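## Task

Lift the green 2x4 brick off the pile and place it on the bare table surface, away from the pile, without disturbing any other brick; then open the fingers and withdraw the gripper.

## Robot and tools

Robot: one arm with a two-finger parallel gripper. The fingers extend along the gripper's +x axis and close along its y axis. The reported hand point (end_effector_position) sits between the finger pads, about 3 to 4 cm short of the tips. The only camera is cam_wrist (672x504), mounted on the hand.

Frames: everything is in the scene frame. Its origin is on the table top beneath the arm's base, +z is up, and +y is to the left when facing along +x. The base may be tilted relative to the table. Reported hand positions get less accurate the farther the arm reaches.

Row format, shared by every tool that moves the arm: 8 plain numbers [x, y, z, qw, qx, qy, qz, opening]. x, y, z is an absolute target position in metres. qw..qz is an absolute target orientation as a quaternion, w first. Both are in the scene frame, so a row is a pose, not an offset. opening runs from -1 to 1: +1 is fully open (0.088 m), the bare fingers touch near -0.80, and values below that add no travel. Closing from fully open takes about 0.5 s or more.

execute_actions(actions): a list of actions run one after another. Each action is a list of 1 to 15 rows, and each row lasts one control step of 1/30 s. If an action has fewer than 15 rows, its final row is repeated until 15 steps have passed. An empty list moves nothing and just returns the state and images. An action is rejected if any target is more than 0.6 m from where the gripper was when that action began, measured along any of the gripper's own axes. If any action is malformed, or the first one fails that check against the last reported state, the whole call is rejected and the arm stays put. To hold an orientation steady, repeat the same quaternion in every row rather than copying the last reported one, which may have drifted.

move(target, speed, blocking): drives the gripper in a straight line toward one absolute pose, given as a single 8-number row. speed is the path's top speed in m/s, from 0.002 to 0.5, default 0.25; turning is capped at twice that value in rad/s. A path lasts between 0.5 and 10 s and is cut off at 10 s even if short of the target. Rotation takes the shorter direction. The opening is applied when the move starts. The path ignores obstacles, the hand trails and can wander off it, and it may exceed speed, especially with the arm stretched out. Faster contact strikes harder, and aiming deeper past a surface presses harder. With blocking=false the result arrives after 0.5 s while the arm keeps going; until a result shows that move has ended, further rows and moves are refused, so use wait or stop first.

wait(seconds): 0 to 10 s of letting the scene run while the last command is held; it returns early if a running move finishes. stop(): brakes a running move to rest; it needs room, more when fast, and the fingers keep moving. zoom_image(camera, region): camera is "cam_wrist"; region is [x0, y0, x1, y1] in pixels of the latest full image, top-left is (0, 0), at most 504 by 504. finished_scene(scene): ends the current scene (pass its number) irreversibly after the last command is held, reports success, and gives the next task. Replying without a tool call ends everything.

How control works: each control step the commanded pose is clipped to within 70 mm and 16 degrees of the measured pose, then damped inverse kinematics chase it, favouring position over orientation. After an action the arm goes at most to the last clipped pose, so a distant target needs more actions. Joint friction can leave the hand short or slightly tilted, and tiny moves may not happen; check position and orientation after each move and correct tilt.

Result lines: the state line gives hand position, quaternion and velocities. "Hand target" is the pose currently being driven toward. Joint positions and velocities list waist, shoulder, elbow, wrist pitch, wrist yaw, wrist roll (rad), then finger pad gap (m). grip_measured is the finger opening on the command scale; readings may be off by a fixed ~1 mm. Step readings list positions at some steps, with HELD where a row was held back. "pose unreachable" means the clearance check (which treats any mount under the base as arm) altered or blocked the command. A move adds a "move:" line: done (at rest near target), off_target, moving, held (last step blocked) or fault, plus limits such as paced (pose clipped) or held (some steps blocked; afterwards the arm may surge well above speed), and the distance to target.

Grasping: to keep hold, command an opening clearly lower than grip_measured; a larger gap squeezes harder. Each pad tops out near 34 N, but a quick close can push harder and sometimes force the fingers open.

Avoid: knocking anything off the table (fails the task), dropping, slipping, slamming or hard shoving. If joint contact torque reaches a load limit (N m: waist 18, shoulder 22.3, elbow 22.2, wrist pitch 5.86, wrist yaw 5.84, wrist roll 5.48, held weight included), the arm freezes for 10 s and the rest of the call is skipped. Holding loads heats motors; MOTOR HOT appears from 50 °C, and at 95 °C an OVER-TEMPERATURE FAULT holds the arm, with power lost if it does not cool in 30 to 60 s. Objects may occasionally be nudged by outside disturbances. The simulation keeps running while you compose replies, holding the last command.

Each tool is called after "Emit:" as name(argument=value, ...), one argument or row to a line, values as JSON.

## Session

Emit:
execute_actions(
  actions=[],
)

Scene clock: 0.00 s.
end_effector_position=(+0.1798, +0.2424, +0.1136) grip_measured=+0.851 end_effector_quat_wxyz=(-0.029, +0.657, +0.028, -0.753) end_effector_velocity=(-0.001, -0.000, +0.001) end_effector_angular_velocity=(+0.006, +0.002, -0.004)
Joint positions: [ 0.328  1.221  0.995 -1.181 -0.826 -2.864  0.081]
Joint velocities: [-0.007 -0.002 -0.002 -0.007 -0.007 -0.007 -0.   ]
Heat: hottest elbow 25 °C (+0.0 °C/min).
Hand target: +0.180, +0.242, +0.114; -0.029, +0.657, +0.028, -0.753

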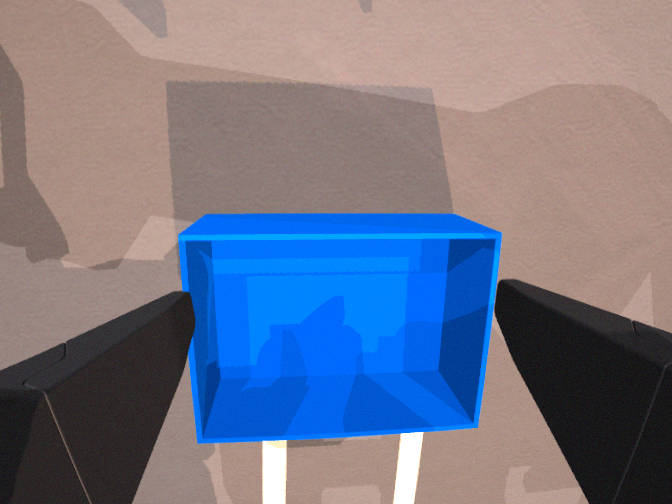

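Emit:
move(
  target=[0.2,0.15,0.3,0,0.75,0,-0.66,1],
)

Scene clock: 1.60 s.
end_effector_position=(+0.2000, +0.1518, +0.2964) grip_measured=+1.000 end_effector_quat_wxyz=(-0.013, +0.827, -0.231, -0.513) end_effector_velocity=(-0.003, +0.000, -0.000) end_effector_angular_velocity=(+0.009, +0.011, -0.000)
Joint positions: [-0.497  1.118  1.342 -1.575 -0.508 -3.13   0.088]
Joint velocities: [-0.012  0.002  0.002 -0.022 -0.007 -0.022  0.   ]
Heat: hottest elbow 25 °C (+0.0 °C/min).
Hand target: +0.201, +0.151, +0.298; -0.012, +0.827, -0.232, -0.512
Off the commanded pose: 0.004 m, 33 deg; orientation clipped at the last step of the last action.
joint sent to its limit — the command would take joint 4 (wrist pitch) past its lower limit and joint 6 (wrist roll) past its lower limit, so those joints were sent only as far as their limits.
move: off_target; limits=paced
camera_calibration (this result's frames):
cam_wrist: T_world_to_cam=[[0.401671, 0.896452, -0.187176, -0.160338], [0.640011, -0.128599, 0.757528, -0.306812], [0.655017, -0.424071, -0.625393, 0.191568], [0, 0, 0, 1]] pos_world=[0.135285, 0.185518, 0.322212]

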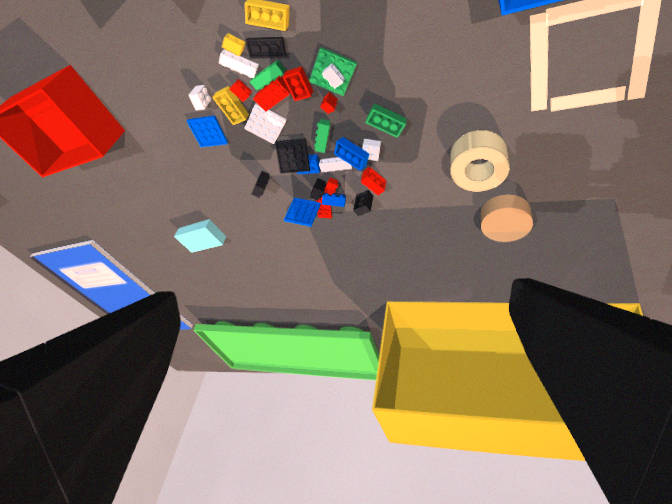

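Emit:
zoom_image(
  camera="cam_wrist",
  region=[180,0,440,230],
)

Region (180, 0, 440, 230) of cam_wrist's 672x504 image, scaled by 1.938, with more detail than that image has; it fills the top 446 rows of this view, and the rest is white.

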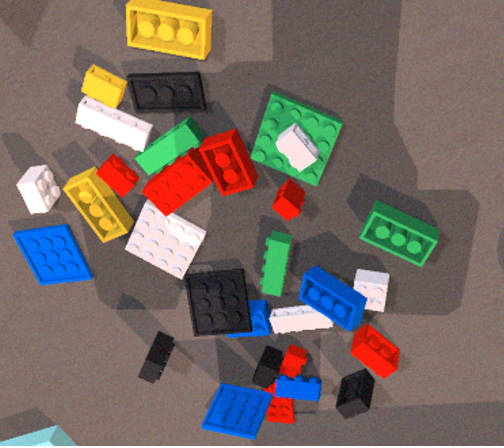

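Emit:
move(
  target=[0.3,0.08,0.16,0.653,-0.271,0.653,0.271,0.4],
  speed=0.4,
)

Scene clock: 5.07 s.
end_effector_position=(+0.3006, +0.0827, +0.1652) grip_measured=+0.400 end_effector_quat_wxyz=(+0.652, -0.280, +0.651, +0.270) end_effector_velocity=(-0.002, -0.001, +0.000) end_effector_angular_velocity=(-0.005, +0.006, -0.029)
Joint positions: [-0.255  1.764  1.268 -1.282 -0.723 -1.194  0.059]
Joint velocities: [-0.002 -0.002 -0.002 -0.007  0.007  0.022 -0.   ]
Heat: hottest elbow 25 °C (+0.0 °C/min).
Hand target: +0.299, +0.080, +0.161; +0.651, -0.272, +0.655, +0.269
Off the commanded pose: 0.006 m, 1 deg.
move: done
camera_calibration (this result's frames):
cam_wrist: T_world_to_cam=[[0.702563, -0.710636, 0.0374503, -0.158058], [-0.670896, -0.64389, 0.367836, 0.220376], [-0.237284, -0.283553, -0.929136, 0.321065], [0, 0, 0, 1]] pos_world=[0.335078, 0.120615, 0.22317]

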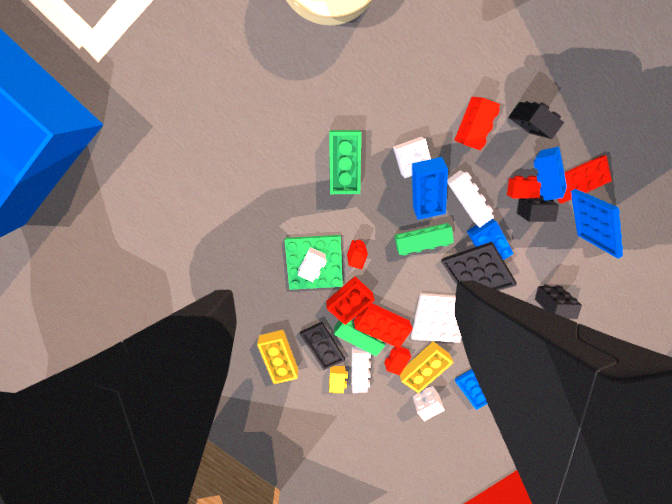

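Emit:
move(
  target=[0.318,0.085,0.07,0.653,-0.271,0.653,0.271,0.0],
)

Scene clock: 6.10 s.
end_effector_position=(+0.3202, +0.0873, +0.0749) grip_measured=+0.000 end_effector_quat_wxyz=(+0.654, -0.279, +0.648, +0.272) end_effector_velocity=(-0.001, -0.002, -0.002) end_effector_angular_velocity=(-0.007, +0.004, -0.037)
Joint positions: [-0.033  1.835  1.099 -0.836 -0.754 -0.895  0.039]
Joint velocities: [ 0.002  0.002 -0.007  0.007  0.007  0.037 -0.   ]
Heat: hottest elbow 25 °C (+0.0 °C/min).
Hand target: +0.318, +0.085, +0.070; +0.652, -0.272, +0.654, +0.270
Off the commanded pose: 0.006 m, 1 deg.
move: done
camera_calibration (this result's frames):
cam_wrist: T_world_to_cam=[[0.703754, -0.709563, 0.0353646, -0.165494], [-0.67125, -0.647801, 0.360247, 0.270718], [-0.232709, -0.277264, -0.932186, 0.241352], [0, 0, 0, 1]] pos_world=[0.354351, 0.124861, 0.133313]

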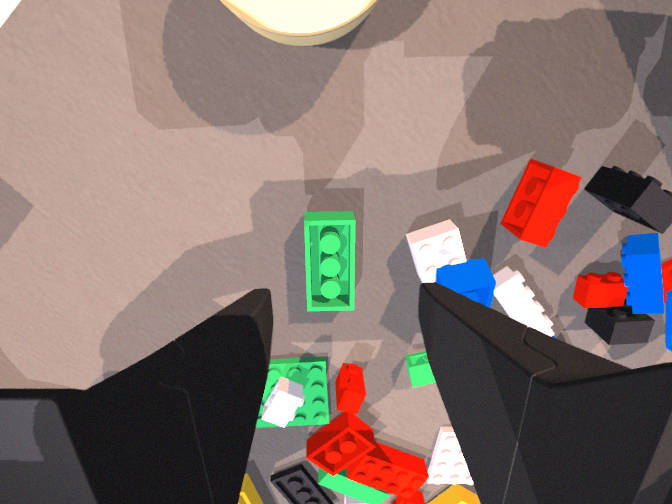

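Emit:
move(
  target=[0.315,0.087,0.048,0.653,-0.271,0.653,0.271,-0.2],
  speed=0.08,
)

Scene clock: 7.03 s.
end_effector_position=(+0.3178, +0.0896, +0.0526) grip_measured=-0.200 end_effector_quat_wxyz=(+0.655, -0.278, +0.648, +0.273) end_effector_velocity=(+0.004, +0.001, +0.001) end_effector_angular_velocity=(+0.007, -0.018, +0.006)
Joint positions: [ 0.021  1.845  1.042 -0.719 -0.756 -0.82   0.029]
Joint velocities: [-0.002 -0.002 -0.002  0.022 -0.007  0.007 -0.   ]
Heat: hottest elbow 25 °C (+0.0 °C/min).
Hand target: +0.315, +0.087, +0.048; +0.653, -0.271, +0.653, +0.271
Off the commanded pose: 0.006 m, 1 deg.
move: done
camera_calibration (this result's frames):
cam_wrist: T_world_to_cam=[[0.703347, -0.710031, 0.0340398, -0.161131], [-0.671787, -0.648281, 0.358376, 0.278952], [-0.232391, -0.27493, -0.932957, 0.220387], [0, 0, 0, 1]] pos_world=[0.351943, 0.127022, 0.111127]

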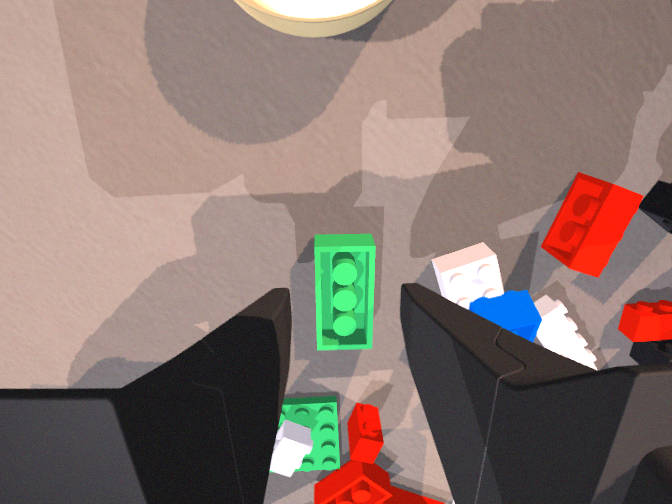

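Emit:
move(
  target=[0.315,0.087,0.036,0.653,-0.271,0.653,0.271,-0.2],
  speed=0.04,
)

Emit:
execute_actions(
  actions=[
    [[0.315,0.087,0.036,0.653,-0.271,0.653,0.271,-0.35],[0.315,0.087,0.036,0.653,-0.271,0.653,0.271,-0.4],[0.315,0.087,0.036,0.653,-0.271,0.653,0.271,-0.45],[0.315,0.087,0.036,0.653,-0.271,0.653,0.271,-0.5],[0.315,0.087,0.036,0.653,-0.271,0.653,0.271,-0.55],[0.315,0.087,0.036,0.653,-0.271,0.653,0.271,-0.62]],
  ],
)

Scene clock: 8.03 s.
end_effector_position=(+0.3180, +0.0898, +0.0404) grip_measured=-0.200 end_effector_quat_wxyz=(+0.655, -0.278, +0.647, +0.273) end_effector_velocity=(+0.002, -0.001, -0.001) end_effector_angular_velocity=(-0.007, -0.004, +0.014)
Joint positions: [ 0.048  1.86   1.02  -0.656 -0.756 -0.783  0.029]
Joint velocities: [ 0.002  0.002  0.002  0.007  0.007 -0.007 -0.   ]
Heat: hottest elbow 26 °C (+7.5 °C/min).
Hand target: +0.315, +0.087, +0.036; +0.653, -0.271, +0.653, +0.271
Off the commanded pose: 0.006 m, 1 deg.
move: done
camera_calibration (this result's frames):
cam_wrist: T_world_to_cam=[[0.703584, -0.709832, 0.0332945, -0.160768], [-0.671774, -0.649122, 0.356877, 0.283752], [-0.23171, -0.273459, -0.933558, 0.208848], [0, 0, 0, 1]] pos_world=[0.352123, 0.127183, 0.0990594]

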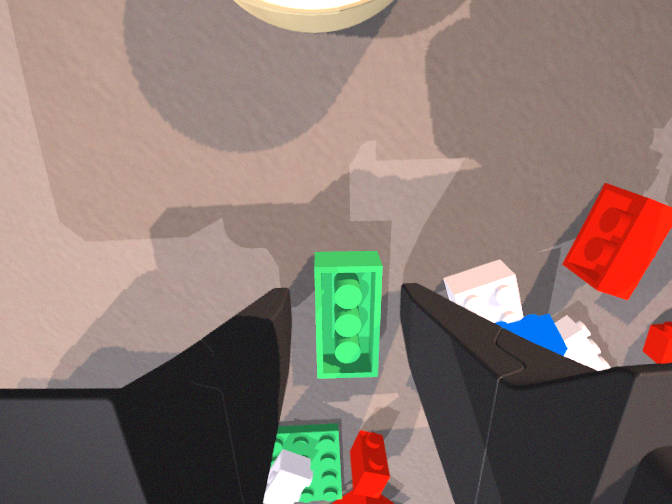

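Scene clock: 8.53 s.
end_effector_position=(+0.3182, +0.0899, +0.0403) grip_measured=-0.489 end_effector_quat_wxyz=(+0.656, -0.278, +0.647, +0.273) end_effector_velocity=(-0.002, +0.002, -0.000) end_effector_angular_velocity=(+0.007, +0.007, +0.004)
Joint positions: [ 0.048  1.86   1.02  -0.655 -0.756 -0.782  0.015]
Joint velocities: [ 0.002 -0.002 -0.002 -0.007 -0.007 -0.007 -0.   ]
Heat: hottest elbow 26 °C (+7.0 °C/min).
Hand target: +0.315, +0.087, +0.036; +0.653, -0.271, +0.653, +0.271
Off the commanded pose: 0.006 m, 1 deg.
Step readings (end_effector_position):
0: (+0.3180, +0.0898, +0.0404)
1: (+0.3180, +0.0898, +0.0404)
2: (+0.3181, +0.0899, +0.0403)
4: (+0.3181, +0.0899, +0.0403)
8: (+0.3182, +0.0899, +0.0403)
15: end_effector_position above
camera_calibration (this result's frames):
cam_wrist: T_world_to_cam=[[0.703236, -0.710159, 0.033665, -0.160689], [-0.672278, -0.648827, 0.356463, 0.284101], [-0.231302, -0.27331, -0.933703, 0.2087], [0, 0, 0, 1]] pos_world=[0.35227, 0.127257, 0.0990019]

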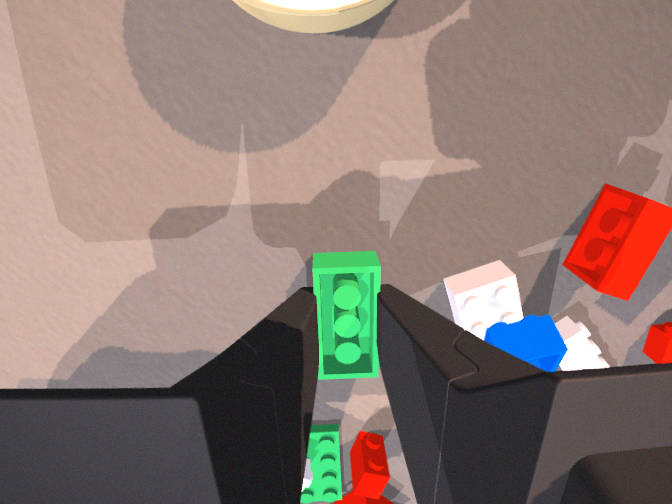

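Emit:
move(
  target=[0.312,0.1,0.075,0.653,-0.271,0.653,0.271,-0.62],
  speed=0.1,
)

Emit:
move(
  target=[0.298,0.158,0.06,0.653,-0.271,0.653,0.271,-0.62],
  speed=0.15,
)

Emit:
move(
  target=[0.298,0.158,0.037,0.653,-0.271,0.653,0.271,-0.62],
  speed=0.05,
)

Scene clock: 9.60 s.
end_effector_position=(+0.3090, +0.0968, +0.0698) grip_measured=-0.489 end_effector_quat_wxyz=(+0.650, -0.265, +0.660, +0.269) end_effector_velocity=(-0.002, -0.001, +0.003) end_effector_angular_velocity=(+0.008, +0.003, +0.001)
Joint positions: [-0.003  1.807  1.071 -0.846 -0.758 -0.852  0.015]
Joint velocities: [-0.012 -0.002  0.002 -0.022 -0.007 -0.022 -0.   ]
Heat: hottest elbow 26 °C (+6.2 °C/min).
Hand target: +0.312, +0.100, +0.075; +0.653, -0.271, +0.653, +0.271
Off the commanded pose: 0.007 m, 1 deg.
move: done
camera_calibration (this result's frames):
cam_wrist: T_world_to_cam=[[0.684599, -0.728816, 0.0123323, -0.141214], [-0.678785, -0.631255, 0.37519, 0.270881], [-0.26566, -0.265226, -0.926866, 0.245314], [0, 0, 0, 1]] pos_world=[0.345715, 0.133139, 0.127483]

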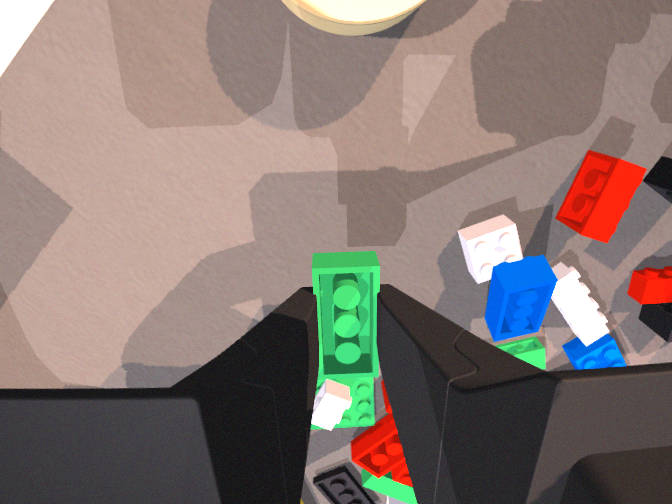

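Scene clock: 10.43 s.
end_effector_position=(+0.2999, +0.1554, +0.0589) grip_measured=-0.489 end_effector_quat_wxyz=(+0.651, -0.269, +0.656, +0.270) end_effector_velocity=(-0.001, +0.001, -0.003) end_effector_angular_velocity=(-0.005, -0.005, +0.013)
Joint positions: [ 0.167  1.678  1.051 -0.785 -0.744 -0.621  0.015]
Joint velocities: [ 0.012 -0.007 -0.012  0.022  0.007  0.007 -0.   ]
Heat: hottest elbow 26 °C (+5.8 °C/min).
Hand target: +0.298, +0.157, +0.060; +0.653, -0.272, +0.653, +0.270
Off the commanded pose: 0.003 m, 0 deg.
move: done
camera_calibration (this result's frames):
cam_wrist: T_world_to_cam=[[0.691714, -0.721922, 0.0189991, -0.0957224], [-0.675788, -0.637786, 0.369512, 0.306246], [-0.254641, -0.268436, -0.929032, 0.245636], [0, 0, 0, 1]] pos_world=[0.335719, 0.192153, 0.116861]

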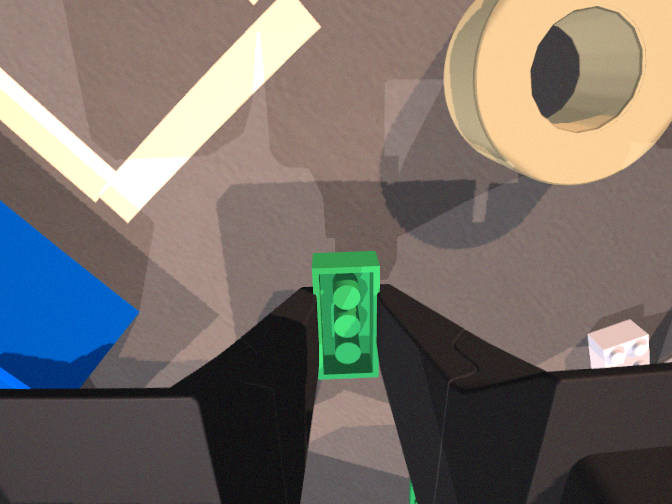

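Scene clock: 11.23 s.
end_effector_position=(+0.3001, +0.1614, +0.0413) grip_measured=-0.489 end_effector_quat_wxyz=(+0.656, -0.276, +0.647, +0.275) end_effector_velocity=(-0.001, +0.001, -0.001) end_effector_angular_velocity=(+0.008, +0.002, -0.004)
Joint positions: [ 0.222  1.678  1.007 -0.667 -0.734 -0.548  0.015]
Joint velocities: [ 0.002 -0.002 -0.007  0.007 -0.007  0.007 -0.   ]
Heat: hottest elbow 26 °C (+5.3 °C/min).
Hand target: +0.298, +0.158, +0.037; +0.653, -0.271, +0.653, +0.271
Off the commanded pose: 0.006 m, 1 deg.
move: done
camera_calibration (this result's frames):
cam_wrist: T_world_to_cam=[[0.703052, -0.710579, 0.0282038, -0.0968438], [-0.671671, -0.650481, 0.354587, 0.318182], [-0.233616, -0.268237, -0.934597, 0.224832], [0, 0, 0, 1]] pos_world=[0.334324, 0.198464, 0.100036]

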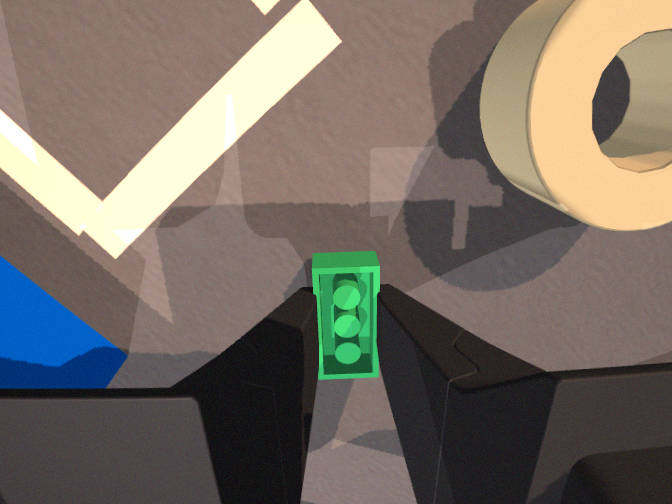

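Emit:
execute_actions(
  actions=[
    [[0.298,0.158,0.036,0.653,-0.271,0.653,0.271,-0.62],[0.298,0.158,0.036,0.653,-0.271,0.653,0.271,-0.62],[0.298,0.158,0.036,0.653,-0.271,0.653,0.271,-0.62],[0.298,0.158,0.036,0.653,-0.271,0.653,0.271,-0.2]],
  ],
)

Emit:
move(
  target=[0.298,0.158,0.17,0.653,-0.271,0.653,0.271,-0.2],
)

Scene clock: 11.83 s.
end_effector_position=(+0.3005, +0.1619, +0.0405) grip_measured=-0.213 end_effector_quat_wxyz=(+0.656, -0.276, +0.646, +0.275) end_effector_velocity=(-0.004, -0.000, +0.001) end_effector_angular_velocity=(+0.003, +0.016, -0.009)
Joint positions: [ 0.225  1.678  1.005 -0.659 -0.734 -0.543  0.029]
Joint velocities: [-0.002 -0.002 -0.002 -0.022 -0.007 -0.007  0.006]
Heat: hottest elbow 26 °C (+5.1 °C/min).
Hand target: +0.298, +0.158, +0.036; +0.653, -0.271, +0.653, +0.271
Off the commanded pose: 0.006 m, 1 deg.
Step readings (end_effector_position):
0: (+0.3001, +0.1615, +0.0411)
1: (+0.3002, +0.1615, +0.0411)
2: (+0.3003, +0.1616, +0.0409)
4: (+0.3003, +0.1618, +0.0407)
8: (+0.3003, +0.1619, +0.0405)
15: end_effector_position above
camera_calibration (this result's frames):
cam_wrist: T_world_to_cam=[[0.703554, -0.710039, 0.0292626, -0.0970264], [-0.671986, -0.651324, 0.352437, 0.31934], [-0.231185, -0.267622, -0.935378, 0.223501], [0, 0, 0, 1]] pos_world=[0.334526, 0.198915, 0.0993497]

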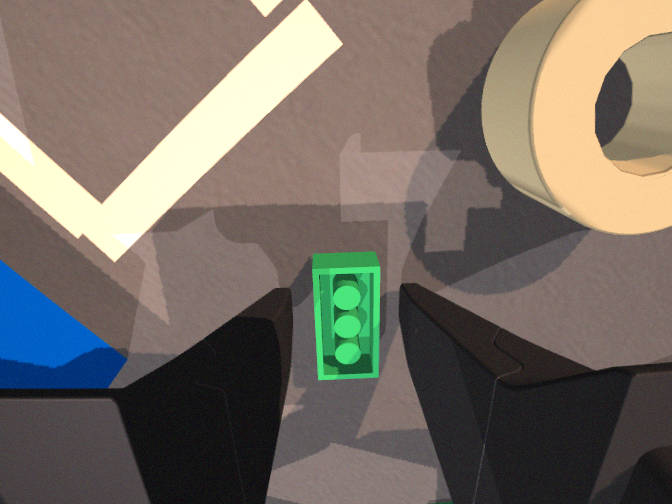

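Scene clock: 12.93 s.
end_effector_position=(+0.2962, +0.1601, +0.1691) grip_measured=-0.200 end_effector_quat_wxyz=(+0.654, -0.271, +0.652, +0.272) end_effector_velocity=(-0.000, +0.001, +0.002) end_effector_angular_velocity=(+0.009, +0.006, -0.010)
Joint positions: [-0.086  1.631  1.34  -1.347 -0.76  -0.965  0.029]
Joint velocities: [-0.007  0.007  0.012 -0.022 -0.007 -0.007 -0.   ]
Heat: hottest elbow 26 °C (+4.6 °C/min).
Hand target: +0.298, +0.159, +0.170; +0.654, -0.270, +0.652, +0.272
Off the commanded pose: 0.003 m, 0 deg.
move: done
camera_calibration (this result's frames):
cam_wrist: T_world_to_cam=[[0.694696, -0.718967, 0.0219945, -0.0937803], [-0.676139, -0.64227, 0.361007, 0.268245], [-0.245426, -0.265661, -0.932304, 0.34568], [0, 0, 0, 1]] pos_world=[0.331358, 0.196694, 0.227503]

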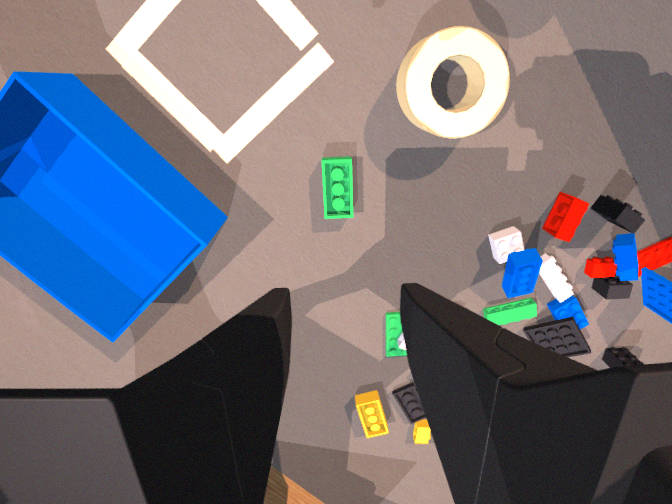

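Emit:
finished_scene(
  scene=1,
)

The scene is finished: the task was done.


## Next scene

Lift the yellow 2x4 brick and place it within the square marked by tape, without disturbing any other brick; then open the fingers and withdraw the gripper.

Emit:
execute_actions(
  actions=[],
)

Scene clock: 0.00 s.
end_effector_position=(+0.3983, +0.1764, +0.2208) grip_measured=+0.851 end_effector_quat_wxyz=(+0.708, +0.228, +0.630, -0.223) end_effector_velocity=(+0.002, +0.003, +0.002) end_effector_angular_velocity=(+0.019, -0.012, +0.016)
Joint positions: [-0.109  1.96   1.97  -1.521 -0.743  0.543  0.081]
Joint velocities: [-0.002 -0.002  0.002  0.007 -0.022 -0.007 -0.   ]
Heat: hottest elbow 25 °C (+0.0 °C/min).
Hand target: +0.398, +0.176, +0.221; +0.708, +0.228, +0.630, -0.223
camera_calibration (this result's frames):
cam_wrist: T_world_to_cam=[[-0.620376, -0.784029, -0.0208102, 0.390601], [-0.759133, 0.593585, 0.267158, 0.164892], [-0.197107, 0.181536, -0.963428, 0.332029], [0, 0, 0, 1]] pos_world=[0.432939, 0.148089, 0.283962]

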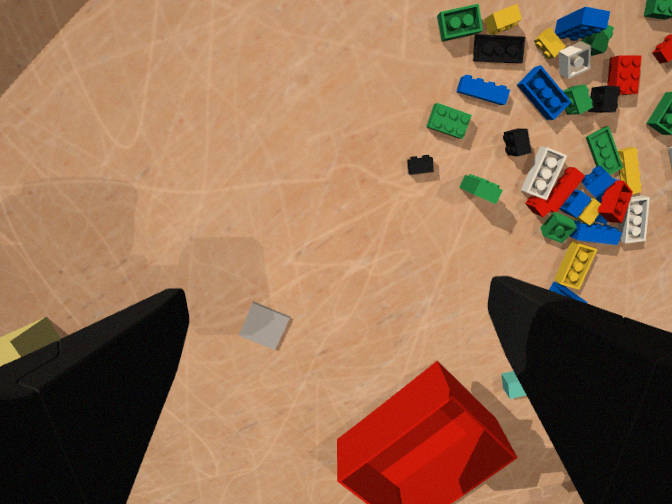

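Emit:
move(
  target=[0.275,0.06,0.19,0.619,0.343,0.619,-0.343,1],
)

Scene clock: 1.57 s.
end_effector_position=(+0.2770, +0.0614, +0.1897) grip_measured=+1.000 end_effector_quat_wxyz=(+0.616, +0.345, +0.620, -0.342) end_effector_velocity=(-0.002, -0.003, -0.001) end_effector_angular_velocity=(+0.009, -0.008, -0.006)
Joint positions: [-0.39   1.769  1.263 -1.409 -0.698  0.432  0.088]
Joint velocities: [-0.012 -0.002 -0.017  0.007 -0.007 -0.007  0.   ]
Heat: hottest elbow 25 °C (+0.0 °C/min).
Hand target: +0.275, +0.061, +0.190; +0.618, +0.344, +0.619, -0.342
Off the commanded pose: 0.002 m, 0 deg.
move: done
camera_calibration (this result's frames):
cam_wrist: T_world_to_cam=[[-0.859019, -0.511469, 0.0220317, 0.265771], [-0.468091, 0.802136, 0.370768, 0.03633], [-0.207309, 0.308184, -0.928464, 0.287467], [0, 0, 0, 1]] pos_world=[0.304903, 0.0181993, 0.247578]

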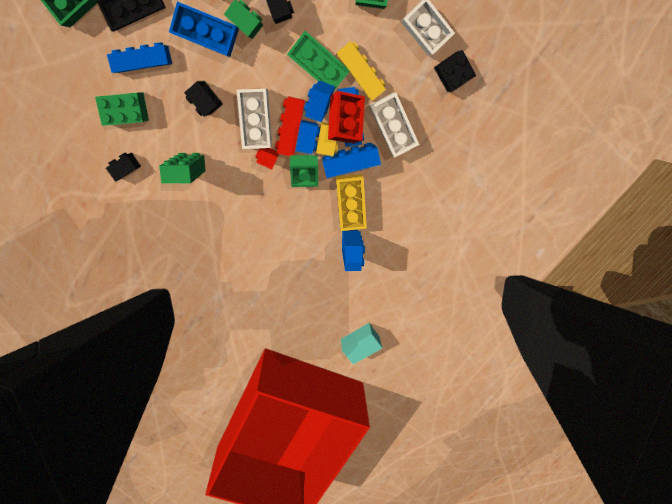

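Emit:
move(
  target=[0.259,0.066,0.06,0.627,0.327,0.627,-0.327,-0.2],
)

Scene clock: 2.80 s.
end_effector_position=(+0.2595, +0.0642, +0.0601) grip_measured=-0.200 end_effector_quat_wxyz=(+0.625, +0.327, +0.628, -0.330) end_effector_velocity=(+0.002, -0.000, -0.002) end_effector_angular_velocity=(+0.004, -0.019, -0.002)
Joint positions: [-0.078  1.73   0.822 -0.732 -0.754  0.792  0.029]
Joint velocities: [ 0.002 -0.002 -0.012  0.037 -0.007  0.022 -0.   ]
Heat: hottest shoulder 25 °C (+0.0 °C/min).
Hand target: +0.258, +0.065, +0.060; +0.627, +0.326, +0.627, -0.328
Off the commanded pose: 0.002 m, 0 deg.
move: done
camera_calibration (this result's frames):
cam_wrist: T_world_to_cam=[[-0.832549, -0.553207, 0.0287229, 0.250412], [-0.506206, 0.780826, 0.36615, 0.0855103], [-0.224984, 0.290298, -0.930112, 0.168476], [0, 0, 0, 1]] pos_world=[0.28967, 0.0228526, 0.118199]

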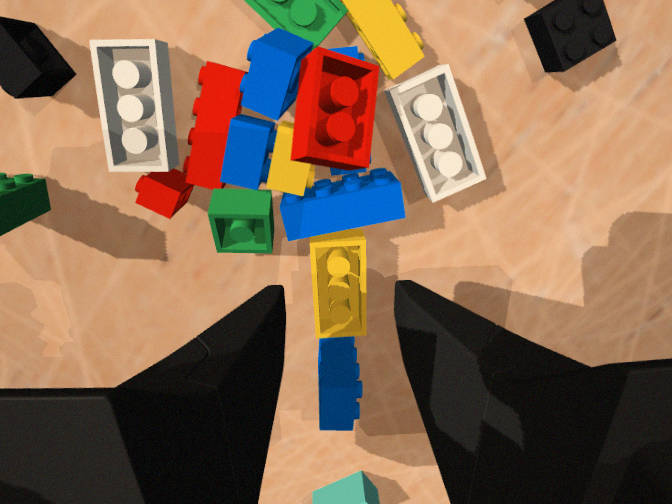

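Emit:
move(
  target=[0.258,0.067,0.04,0.627,0.327,0.627,-0.327,-0.2],
  speed=0.05,
)

Scene clock: 3.67 s.
end_effector_position=(+0.2611, +0.0685, +0.0436) grip_measured=-0.200 end_effector_quat_wxyz=(+0.633, +0.324, +0.625, -0.323) end_effector_velocity=(-0.001, +0.001, -0.001) end_effector_angular_velocity=(+0.007, -0.001, +0.011)
Joint positions: [-0.02   1.73   0.777 -0.61  -0.756  0.872  0.029]
Joint velocities: [ 0.002 -0.002 -0.007  0.007 -0.007 -0.007 -0.   ]
Heat: hottest shoulder 25 °C (+0.0 °C/min).
Hand target: +0.258, +0.067, +0.040; +0.627, +0.327, +0.627, -0.327
Off the commanded pose: 0.005 m, 1 deg.
move: done
camera_calibration (this result's frames):
cam_wrist: T_world_to_cam=[[-0.824066, -0.566273, 0.0158224, 0.253869], [-0.524735, 0.773546, 0.355358, 0.0947362], [-0.213469, 0.284536, -0.934596, 0.14984], [0, 0, 0, 1]] pos_world=[0.290902, 0.0278415, 0.102357]

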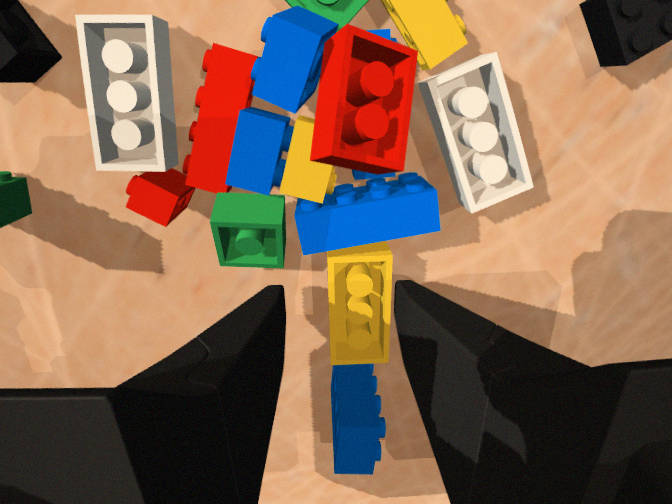

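Shift right 5 mm, then down.

Emit:
execute_actions(
  actions=[
    [[0.255,0.065,0.04,0.627,0.327,0.627,-0.327,-0.2],[0.253,0.0635,0.04,0.627,0.327,0.627,-0.327,-0.2]],
    [[0.253,0.0635,0.038,0.627,0.327,0.627,-0.327,-0.2],[0.253,0.0635,0.036,0.627,0.327,0.627,-0.327,-0.2],[0.253,0.0635,0.035,0.627,0.327,0.627,-0.327,-0.2],[0.253,0.0635,0.034,0.627,0.327,0.627,-0.327,-0.2]],
  ],
)

Scene clock: 4.80 s.
end_effector_position=(+0.2563, +0.0654, +0.0374) grip_measured=-0.200 end_effector_quat_wxyz=(+0.633, +0.324, +0.625, -0.322) end_effector_velocity=(-0.001, +0.001, -0.001) end_effector_angular_velocity=(+0.007, -0.001, +0.011)
Joint positions: [-0.014  1.734  0.745 -0.566 -0.757  0.881  0.029]
Joint velocities: [ 0.002 -0.002 -0.007  0.007 -0.007 -0.007 -0.   ]
Heat: hottest shoulder 25 °C (+0.0 °C/min).
Hand target: +0.253, +0.064, +0.034; +0.627, +0.327, +0.627, -0.327
Off the commanded pose: 0.005 m, 1 deg.
Step readings (end_effector_position; steps 1 to 15: 1st action; 16 to 30: 2nd action):
0: (+0.2612, +0.0685, +0.0435)
1: (+0.2609, +0.0685, +0.0432)
2: (+0.2603, +0.0682, +0.0429)
4: (+0.2580, +0.0672, +0.0421)
8: (+0.2554, +0.0659, +0.0414)
15: (+0.2555, +0.0656, +0.0415)
16: (+0.2556, +0.0655, +0.0414)
17: (+0.2559, +0.0652, +0.0412)
19: (+0.2564, +0.0652, +0.0403)
23: (+0.2561, +0.0654, +0.0381)
30: end_effector_position above
camera_calibration (this result's frames):
cam_wrist: T_world_to_cam=[[-0.824214, -0.566095, 0.0144115, 0.248319], [-0.524773, 0.773121, 0.356227, 0.0968323], [-0.2128, 0.286044, -0.934288, 0.143641], [0, 0, 0, 1]] pos_world=[0.28605, 0.0246211, 0.0961296]

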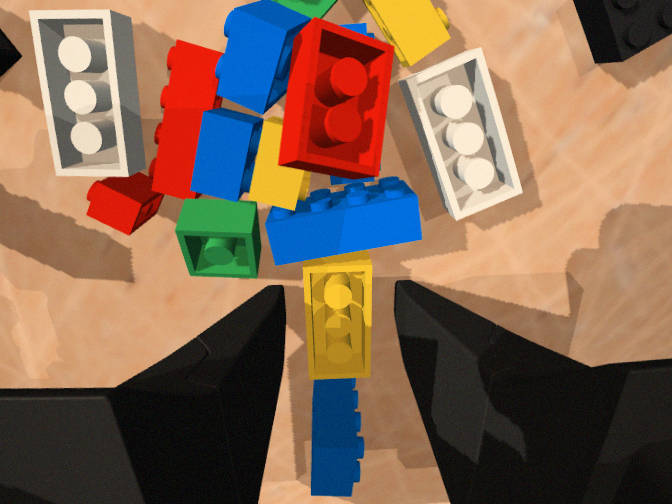

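Emit:
execute_actions(
  actions=[
    [[0.253,0.0635,0.033,0.627,0.327,0.627,-0.327,-0.35],[0.253,0.0635,0.033,0.627,0.327,0.627,-0.327,-0.4],[0.253,0.0635,0.033,0.627,0.327,0.627,-0.327,-0.45],[0.253,0.0635,0.033,0.627,0.327,0.627,-0.327,-0.5],[0.253,0.0635,0.033,0.627,0.327,0.627,-0.327,-0.55],[0.253,0.0635,0.033,0.627,0.327,0.627,-0.327,-0.62]],
  ],
)

Emit:
move(
  target=[0.259,0.068,0.08,0.627,0.327,0.627,-0.327,-0.62],
  speed=0.07,
)

Emit:
move(
  target=[0.3,-0.05,0.22,0.66,0.37,0.57,-0.31,-0.62],
)

Scene clock: 5.53 s.
end_effector_position=(+0.2561, +0.0652, +0.0363) grip_measured=-0.483 end_effector_quat_wxyz=(+0.633, +0.324, +0.625, -0.323) end_effector_velocity=(+0.002, +0.002, +0.000) end_effector_angular_velocity=(+0.007, -0.008, +0.032)
Joint positions: [-0.012  1.736  0.742 -0.56  -0.757  0.885  0.015]
Joint velocities: [ 0.002 -0.002  0.002  0.007 -0.007 -0.022  0.   ]
Heat: hottest shoulder 25 °C (+0.0 °C/min).
Hand target: +0.253, +0.064, +0.033; +0.627, +0.327, +0.627, -0.327
Off the commanded pose: 0.005 m, 1 deg.
Step readings (end_effector_position):
0: (+0.2562, +0.0654, +0.0372)
1: (+0.2563, +0.0653, +0.0372)
2: (+0.2565, +0.0654, +0.0370)
4: (+0.2563, +0.0654, +0.0366)
8: (+0.2561, +0.0652, +0.0363)
15: end_effector_position above
camera_calibration (this result's frames):
cam_wrist: T_world_to_cam=[[-0.824747, -0.565297, 0.0152002, 0.248129], [-0.52386, 0.773863, 0.355961, 0.0970055], [-0.212986, 0.285615, -0.934377, 0.142734], [0, 0, 0, 1]] pos_world=[0.285861, 0.0244305, 0.0950658]

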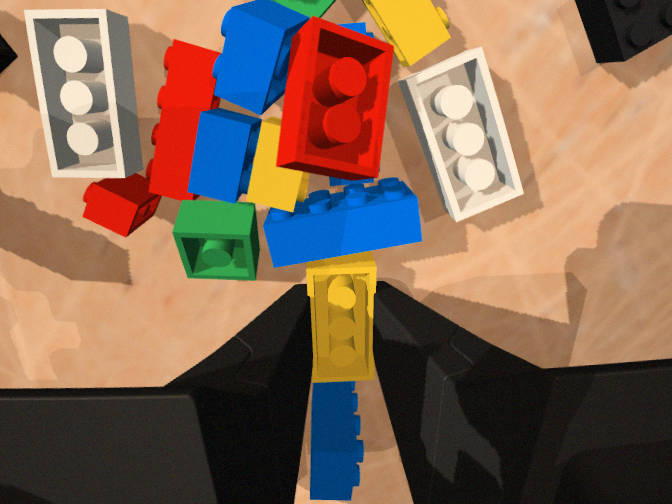

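Scene clock: 6.57 s.
end_effector_position=(+0.2560, +0.0667, +0.0759) grip_measured=-0.483 end_effector_quat_wxyz=(+0.620, +0.330, +0.630, -0.331) end_effector_velocity=(+0.001, -0.001, +0.004) end_effector_angular_velocity=(-0.006, -0.002, +0.023)
Joint positions: [-0.118  1.704  0.85  -0.835 -0.757  0.738  0.015]
Joint velocities: [-0.012 -0.002  0.012 -0.022  0.007 -0.037 -0.   ]
Heat: hottest elbow 26 °C (+9.1 °C/min).
Hand target: +0.259, +0.068, +0.080; +0.627, +0.327, +0.627, -0.327
Off the commanded pose: 0.005 m, 1 deg.
move: done
camera_calibration (this result's frames):
cam_wrist: T_world_to_cam=[[-0.836903, -0.546534, 0.029896, 0.249051], [-0.497434, 0.782232, 0.375064, 0.0729301], [-0.228371, 0.299021, -0.926517, 0.181688], [0, 0, 0, 1]] pos_world=[0.286202, 0.0247383, 0.133538]

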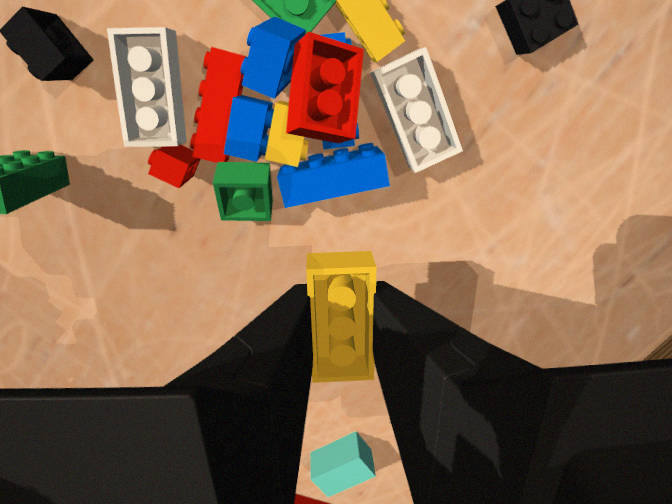

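Scene clock: 7.83 s.
end_effector_position=(+0.2998, -0.0459, +0.2186) grip_measured=-0.485 end_effector_quat_wxyz=(+0.663, +0.373, +0.572, -0.307) end_effector_velocity=(-0.001, -0.002, +0.005) end_effector_angular_velocity=(+0.003, +0.008, +0.014)
Joint positions: [-0.647  2.046  1.403 -1.326 -0.717  0.207  0.015]
Joint velocities: [-0.012  0.017  0.032 -0.037  0.007 -0.037 -0.   ]
Heat: hottest elbow 26 °C (+7.7 °C/min).
Hand target: +0.301, -0.049, +0.219; +0.662, +0.373, +0.572, -0.308
Off the commanded pose: 0.004 m, 0 deg.
move: done
camera_calibration (this result's frames):
cam_wrist: T_world_to_cam=[[-0.847281, -0.517051, -0.121548, 0.257396], [-0.527874, 0.794354, 0.300584, 0.155241], [-0.0588648, 0.318841, -0.945978, 0.311896], [0, 0, 0, 1]] pos_world=[0.318394, -0.0896748, 0.27967]

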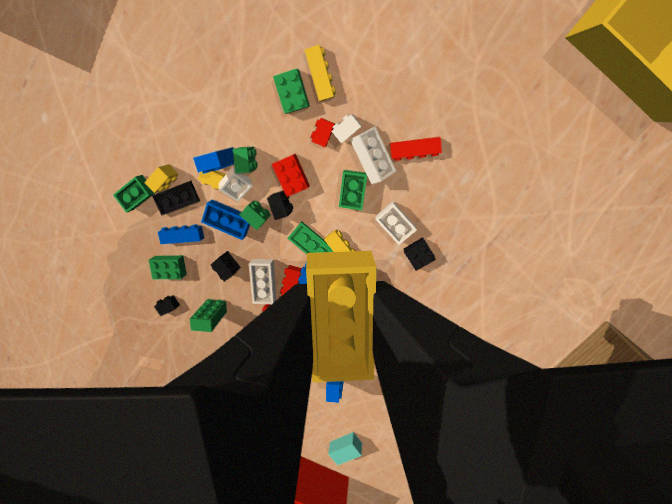

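Emit:
move(
  target=[0.3,-0.1,0.24,0.785,0.211,0.366,-0.453,-0.62],
  speed=0.35,
)

Scene clock: 9.47 s.
end_effector_position=(+0.3009, -0.1023, +0.2394) grip_measured=-0.485 end_effector_quat_wxyz=(+0.785, +0.213, +0.367, -0.451) end_effector_velocity=(-0.002, +0.000, -0.001) end_effector_angular_velocity=(-0.009, +0.007, +0.005)
Joint positions: [-0.624  1.747  1.055 -0.648 -0.338  0.544  0.015]
Joint velocities: [ 0.002 -0.007 -0.012  0.007  0.007 -0.007 -0.   ]
Heat: hottest elbow 26 °C (+6.3 °C/min).
Hand target: +0.299, -0.101, +0.239; +0.786, +0.212, +0.365, -0.451
Off the commanded pose: 0.003 m, 0 deg.
move: done
camera_calibration (this result's frames):
cam_wrist: T_world_to_cam=[[-0.878894, -0.477017, 0.000758557, 0.216046], [-0.452874, 0.833908, -0.315441, 0.323283], [0.149838, -0.277583, -0.948945, 0.226543], [0, 0, 0, 1]] pos_world=[0.302342, -0.103646, 0.31679]

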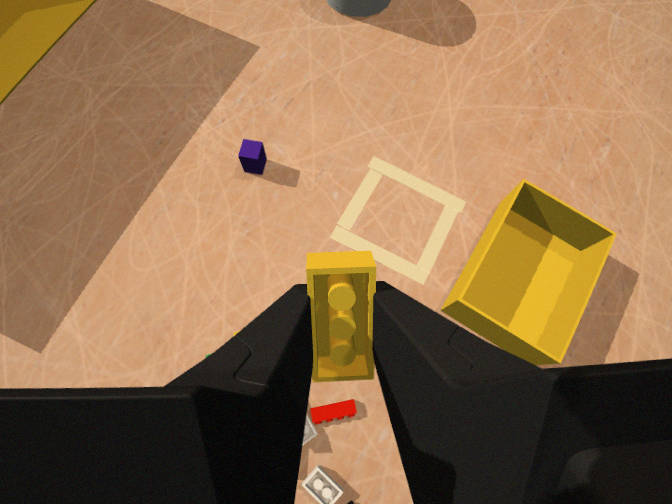

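Emit:
move(
  target=[0.32,-0.246,0.11,0.707,0,0.707,0,-0.62],
  speed=0.3,
)

Scene clock: 12.27 s.
end_effector_position=(+0.3218, -0.2420, +0.1163) grip_measured=-0.485 end_effector_quat_wxyz=(+0.709, -0.003, +0.705, -0.004) end_effector_velocity=(-0.003, +0.001, -0.002) end_effector_angular_velocity=(+0.022, +0.006, -0.009)
Joint positions: [-0.69   2.812  1.908 -1.19  -0.565 -0.907  0.015]
Joint velocities: [-0.002  0.012  0.007 -0.022 -0.007 -0.007 -0.   ]
Heat: hottest elbow 26 °C (+4.9 °C/min).
Hand target: +0.320, -0.245, +0.111; +0.706, -0.000, +0.708, -0.002
Off the commanded pose: 0.008 m, 1 deg.
move: done
camera_calibration (this result's frames):
cam_wrist: T_world_to_cam=[[-0.0197511, -0.999281, 0.0323719, -0.238639], [-0.933024, 0.030057, 0.358556, 0.292057], [-0.359271, -0.0231219, -0.932947, 0.291389], [0, 0, 0, 1]] pos_world=[0.372471, -0.240508, 0.174857]

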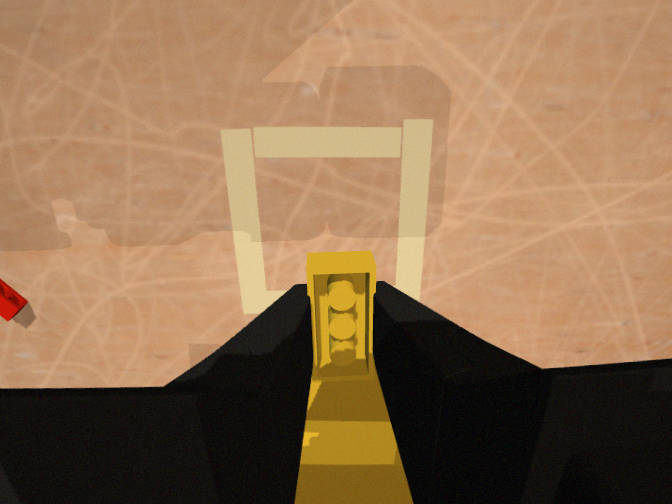

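Emit:
move(
  target=[0.316,-0.245,0.038,0.707,0,0.707,0,-0.62],
  speed=0.08,
)

Scene clock: 13.70 s.
end_effector_position=(+0.3214, -0.2443, +0.0462) grip_measured=-0.485 end_effector_quat_wxyz=(+0.711, -0.010, +0.703, -0.000) end_effector_velocity=(+0.003, +0.001, +0.001) end_effector_angular_velocity=(+0.011, -0.022, -0.005)
Joint positions: [-0.601  2.861  1.751 -0.923 -0.607 -0.823  0.015]
Joint velocities: [-0.002 -0.002 -0.002  0.007 -0.022  0.007  0.   ]
Heat: hottest elbow 27 °C (+8.8 °C/min).
Hand target: +0.316, -0.245, +0.038; +0.707, -0.000, +0.707, -0.000
Off the commanded pose: 0.010 m, 1 deg.
move: off_target
camera_calibration (this result's frames):
cam_wrist: T_world_to_cam=[[-0.00537407, -0.999274, 0.037729, -0.243514], [-0.934787, 0.0184207, 0.354732, 0.314819], [-0.355169, -0.0333622, -0.934207, 0.221976], [0, 0, 0, 1]] pos_world=[0.371819, -0.241731, 0.104883]

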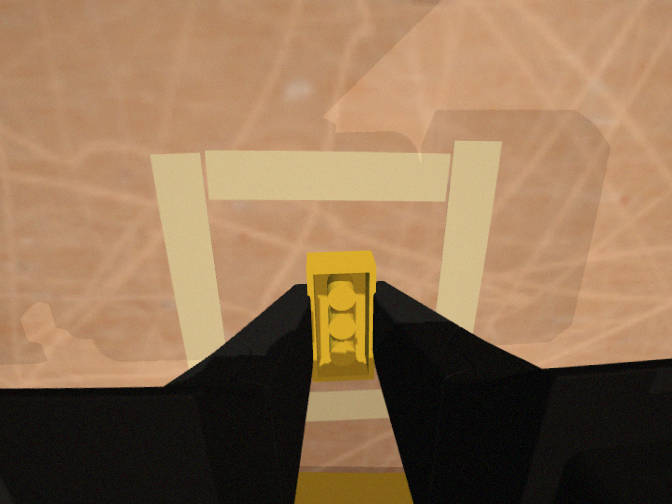

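Emit:
move(
  target=[0.314,-0.243,0.031,0.707,0,0.707,0,-0.62],
  speed=0.025,
)

Scene clock: 14.73 s.
end_effector_position=(+0.3197, -0.2441, +0.0411) grip_measured=-0.485 end_effector_quat_wxyz=(+0.712, -0.009, +0.702, -0.001) end_effector_velocity=(+0.001, +0.002, +0.000) end_effector_angular_velocity=(+0.014, -0.019, +0.007)
Joint positions: [-0.597  2.861  1.728 -0.895 -0.612 -0.813  0.015]
Joint velocities: [-0.002 -0.002 -0.007  0.007 -0.022 -0.007  0.   ]
Heat: hottest elbow 27 °C (+8.1 °C/min).
Hand target: +0.314, -0.243, +0.031; +0.707, -0.000, +0.707, -0.000
Off the commanded pose: 0.012 m, 1 deg.
move: off_target
camera_calibration (this result's frames):
cam_wrist: T_world_to_cam=[[-0.00909777, -0.999262, 0.0373221, -0.241942], [-0.936406, 0.0216073, 0.350253, 0.316501], [-0.350801, -0.0317621, -0.935911, 0.215691], [0, 0, 0, 1]] pos_world=[0.369837, -0.241751, 0.100042]

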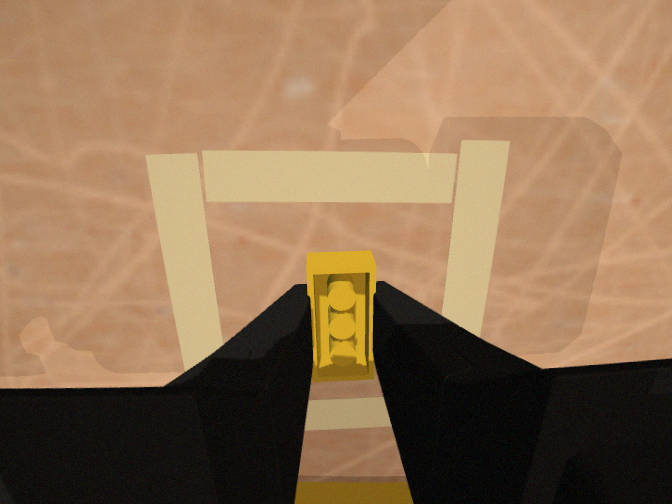

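Likely touching. Release.

Emit:
execute_actions(
  actions=[
    [[0.314,-0.243,0.031,0.707,0,0.707,0,-0.2]],
  ],
)

Emit:
move(
  target=[0.32,-0.235,0.16,0.707,0,0.707,0,-0.2],
)

Scene clock: 15.30 s.
end_effector_position=(+0.3206, -0.2466, +0.0417) grip_measured=-0.208 end_effector_quat_wxyz=(+0.715, -0.013, +0.699, -0.003) end_effector_velocity=(-0.004, +0.004, -0.000) end_effector_angular_velocity=(+0.021, +0.008, -0.010)
Joint positions: [-0.6    2.861  1.728 -0.883 -0.609 -0.812  0.029]
Joint velocities: [-0.002 -0.002 -0.007 -0.022 -0.007 -0.007  0.002]
Heat: hottest elbow 27 °C (+7.8 °C/min).
Hand target: +0.314, -0.243, +0.031; +0.707, +0.000, +0.707, -0.000
Off the commanded pose: 0.013 m, 2 deg.
Step readings (end_effector_position):
0: (+0.3196, -0.2440, +0.0410)
1: (+0.3197, -0.2444, +0.0411)
2: (+0.3198, -0.2452, +0.0413)
4: (+0.3201, -0.2467, +0.0418)
8: (+0.3204, -0.2468, +0.0418)
15: end_effector_position above
camera_calibration (this result's frames):
cam_wrist: T_world_to_cam=[[-0.00574479, -0.99891, 0.0463213, -0.245853], [-0.93876, 0.0213466, 0.34391, 0.318091], [-0.344524, -0.0415089, -0.937859, 0.212144], [0, 0, 0, 1]] pos_world=[0.370288, -0.243569, 0.100954]

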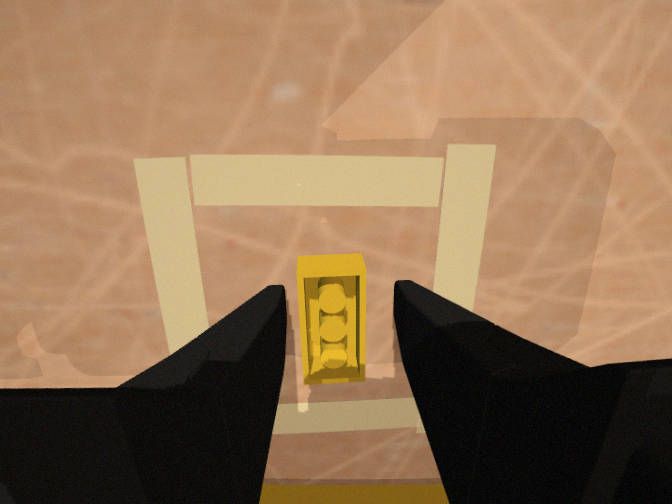

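Scene clock: 16.43 s.
end_effector_position=(+0.3195, -0.2340, +0.1576) grip_measured=-0.200 end_effector_quat_wxyz=(+0.707, +0.004, +0.708, +0.001) end_effector_velocity=(+0.000, +0.004, +0.000) end_effector_angular_velocity=(+0.016, +0.004, +0.015)
Joint positions: [-0.735  2.792  2.02  -1.366 -0.545 -0.959  0.029]
Joint velocities: [ 0.002  0.002  0.007 -0.022 -0.007 -0.022 -0.   ]
Heat: hottest shoulder 27 °C (+7.3 °C/min).
Hand target: +0.321, -0.235, +0.160; +0.707, +0.000, +0.707, +0.001
Off the commanded pose: 0.003 m, 0 deg.
move: done
camera_calibration (this result's frames):
cam_wrist: T_world_to_cam=[[-0.0233974, -0.999582, 0.0170098, -0.228485], [-0.930259, 0.0280001, 0.365832, 0.272323], [-0.366156, -0.00726398, -0.930525, 0.334783], [0, 0, 0, 1]] pos_world=[0.370568, -0.233583, 0.215786]

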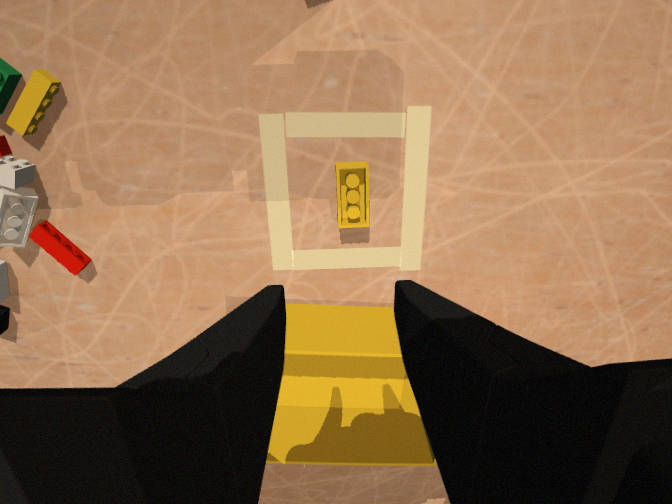

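Emit:
finished_scene(
  scene=2,
)

The scene is finished: the task was done.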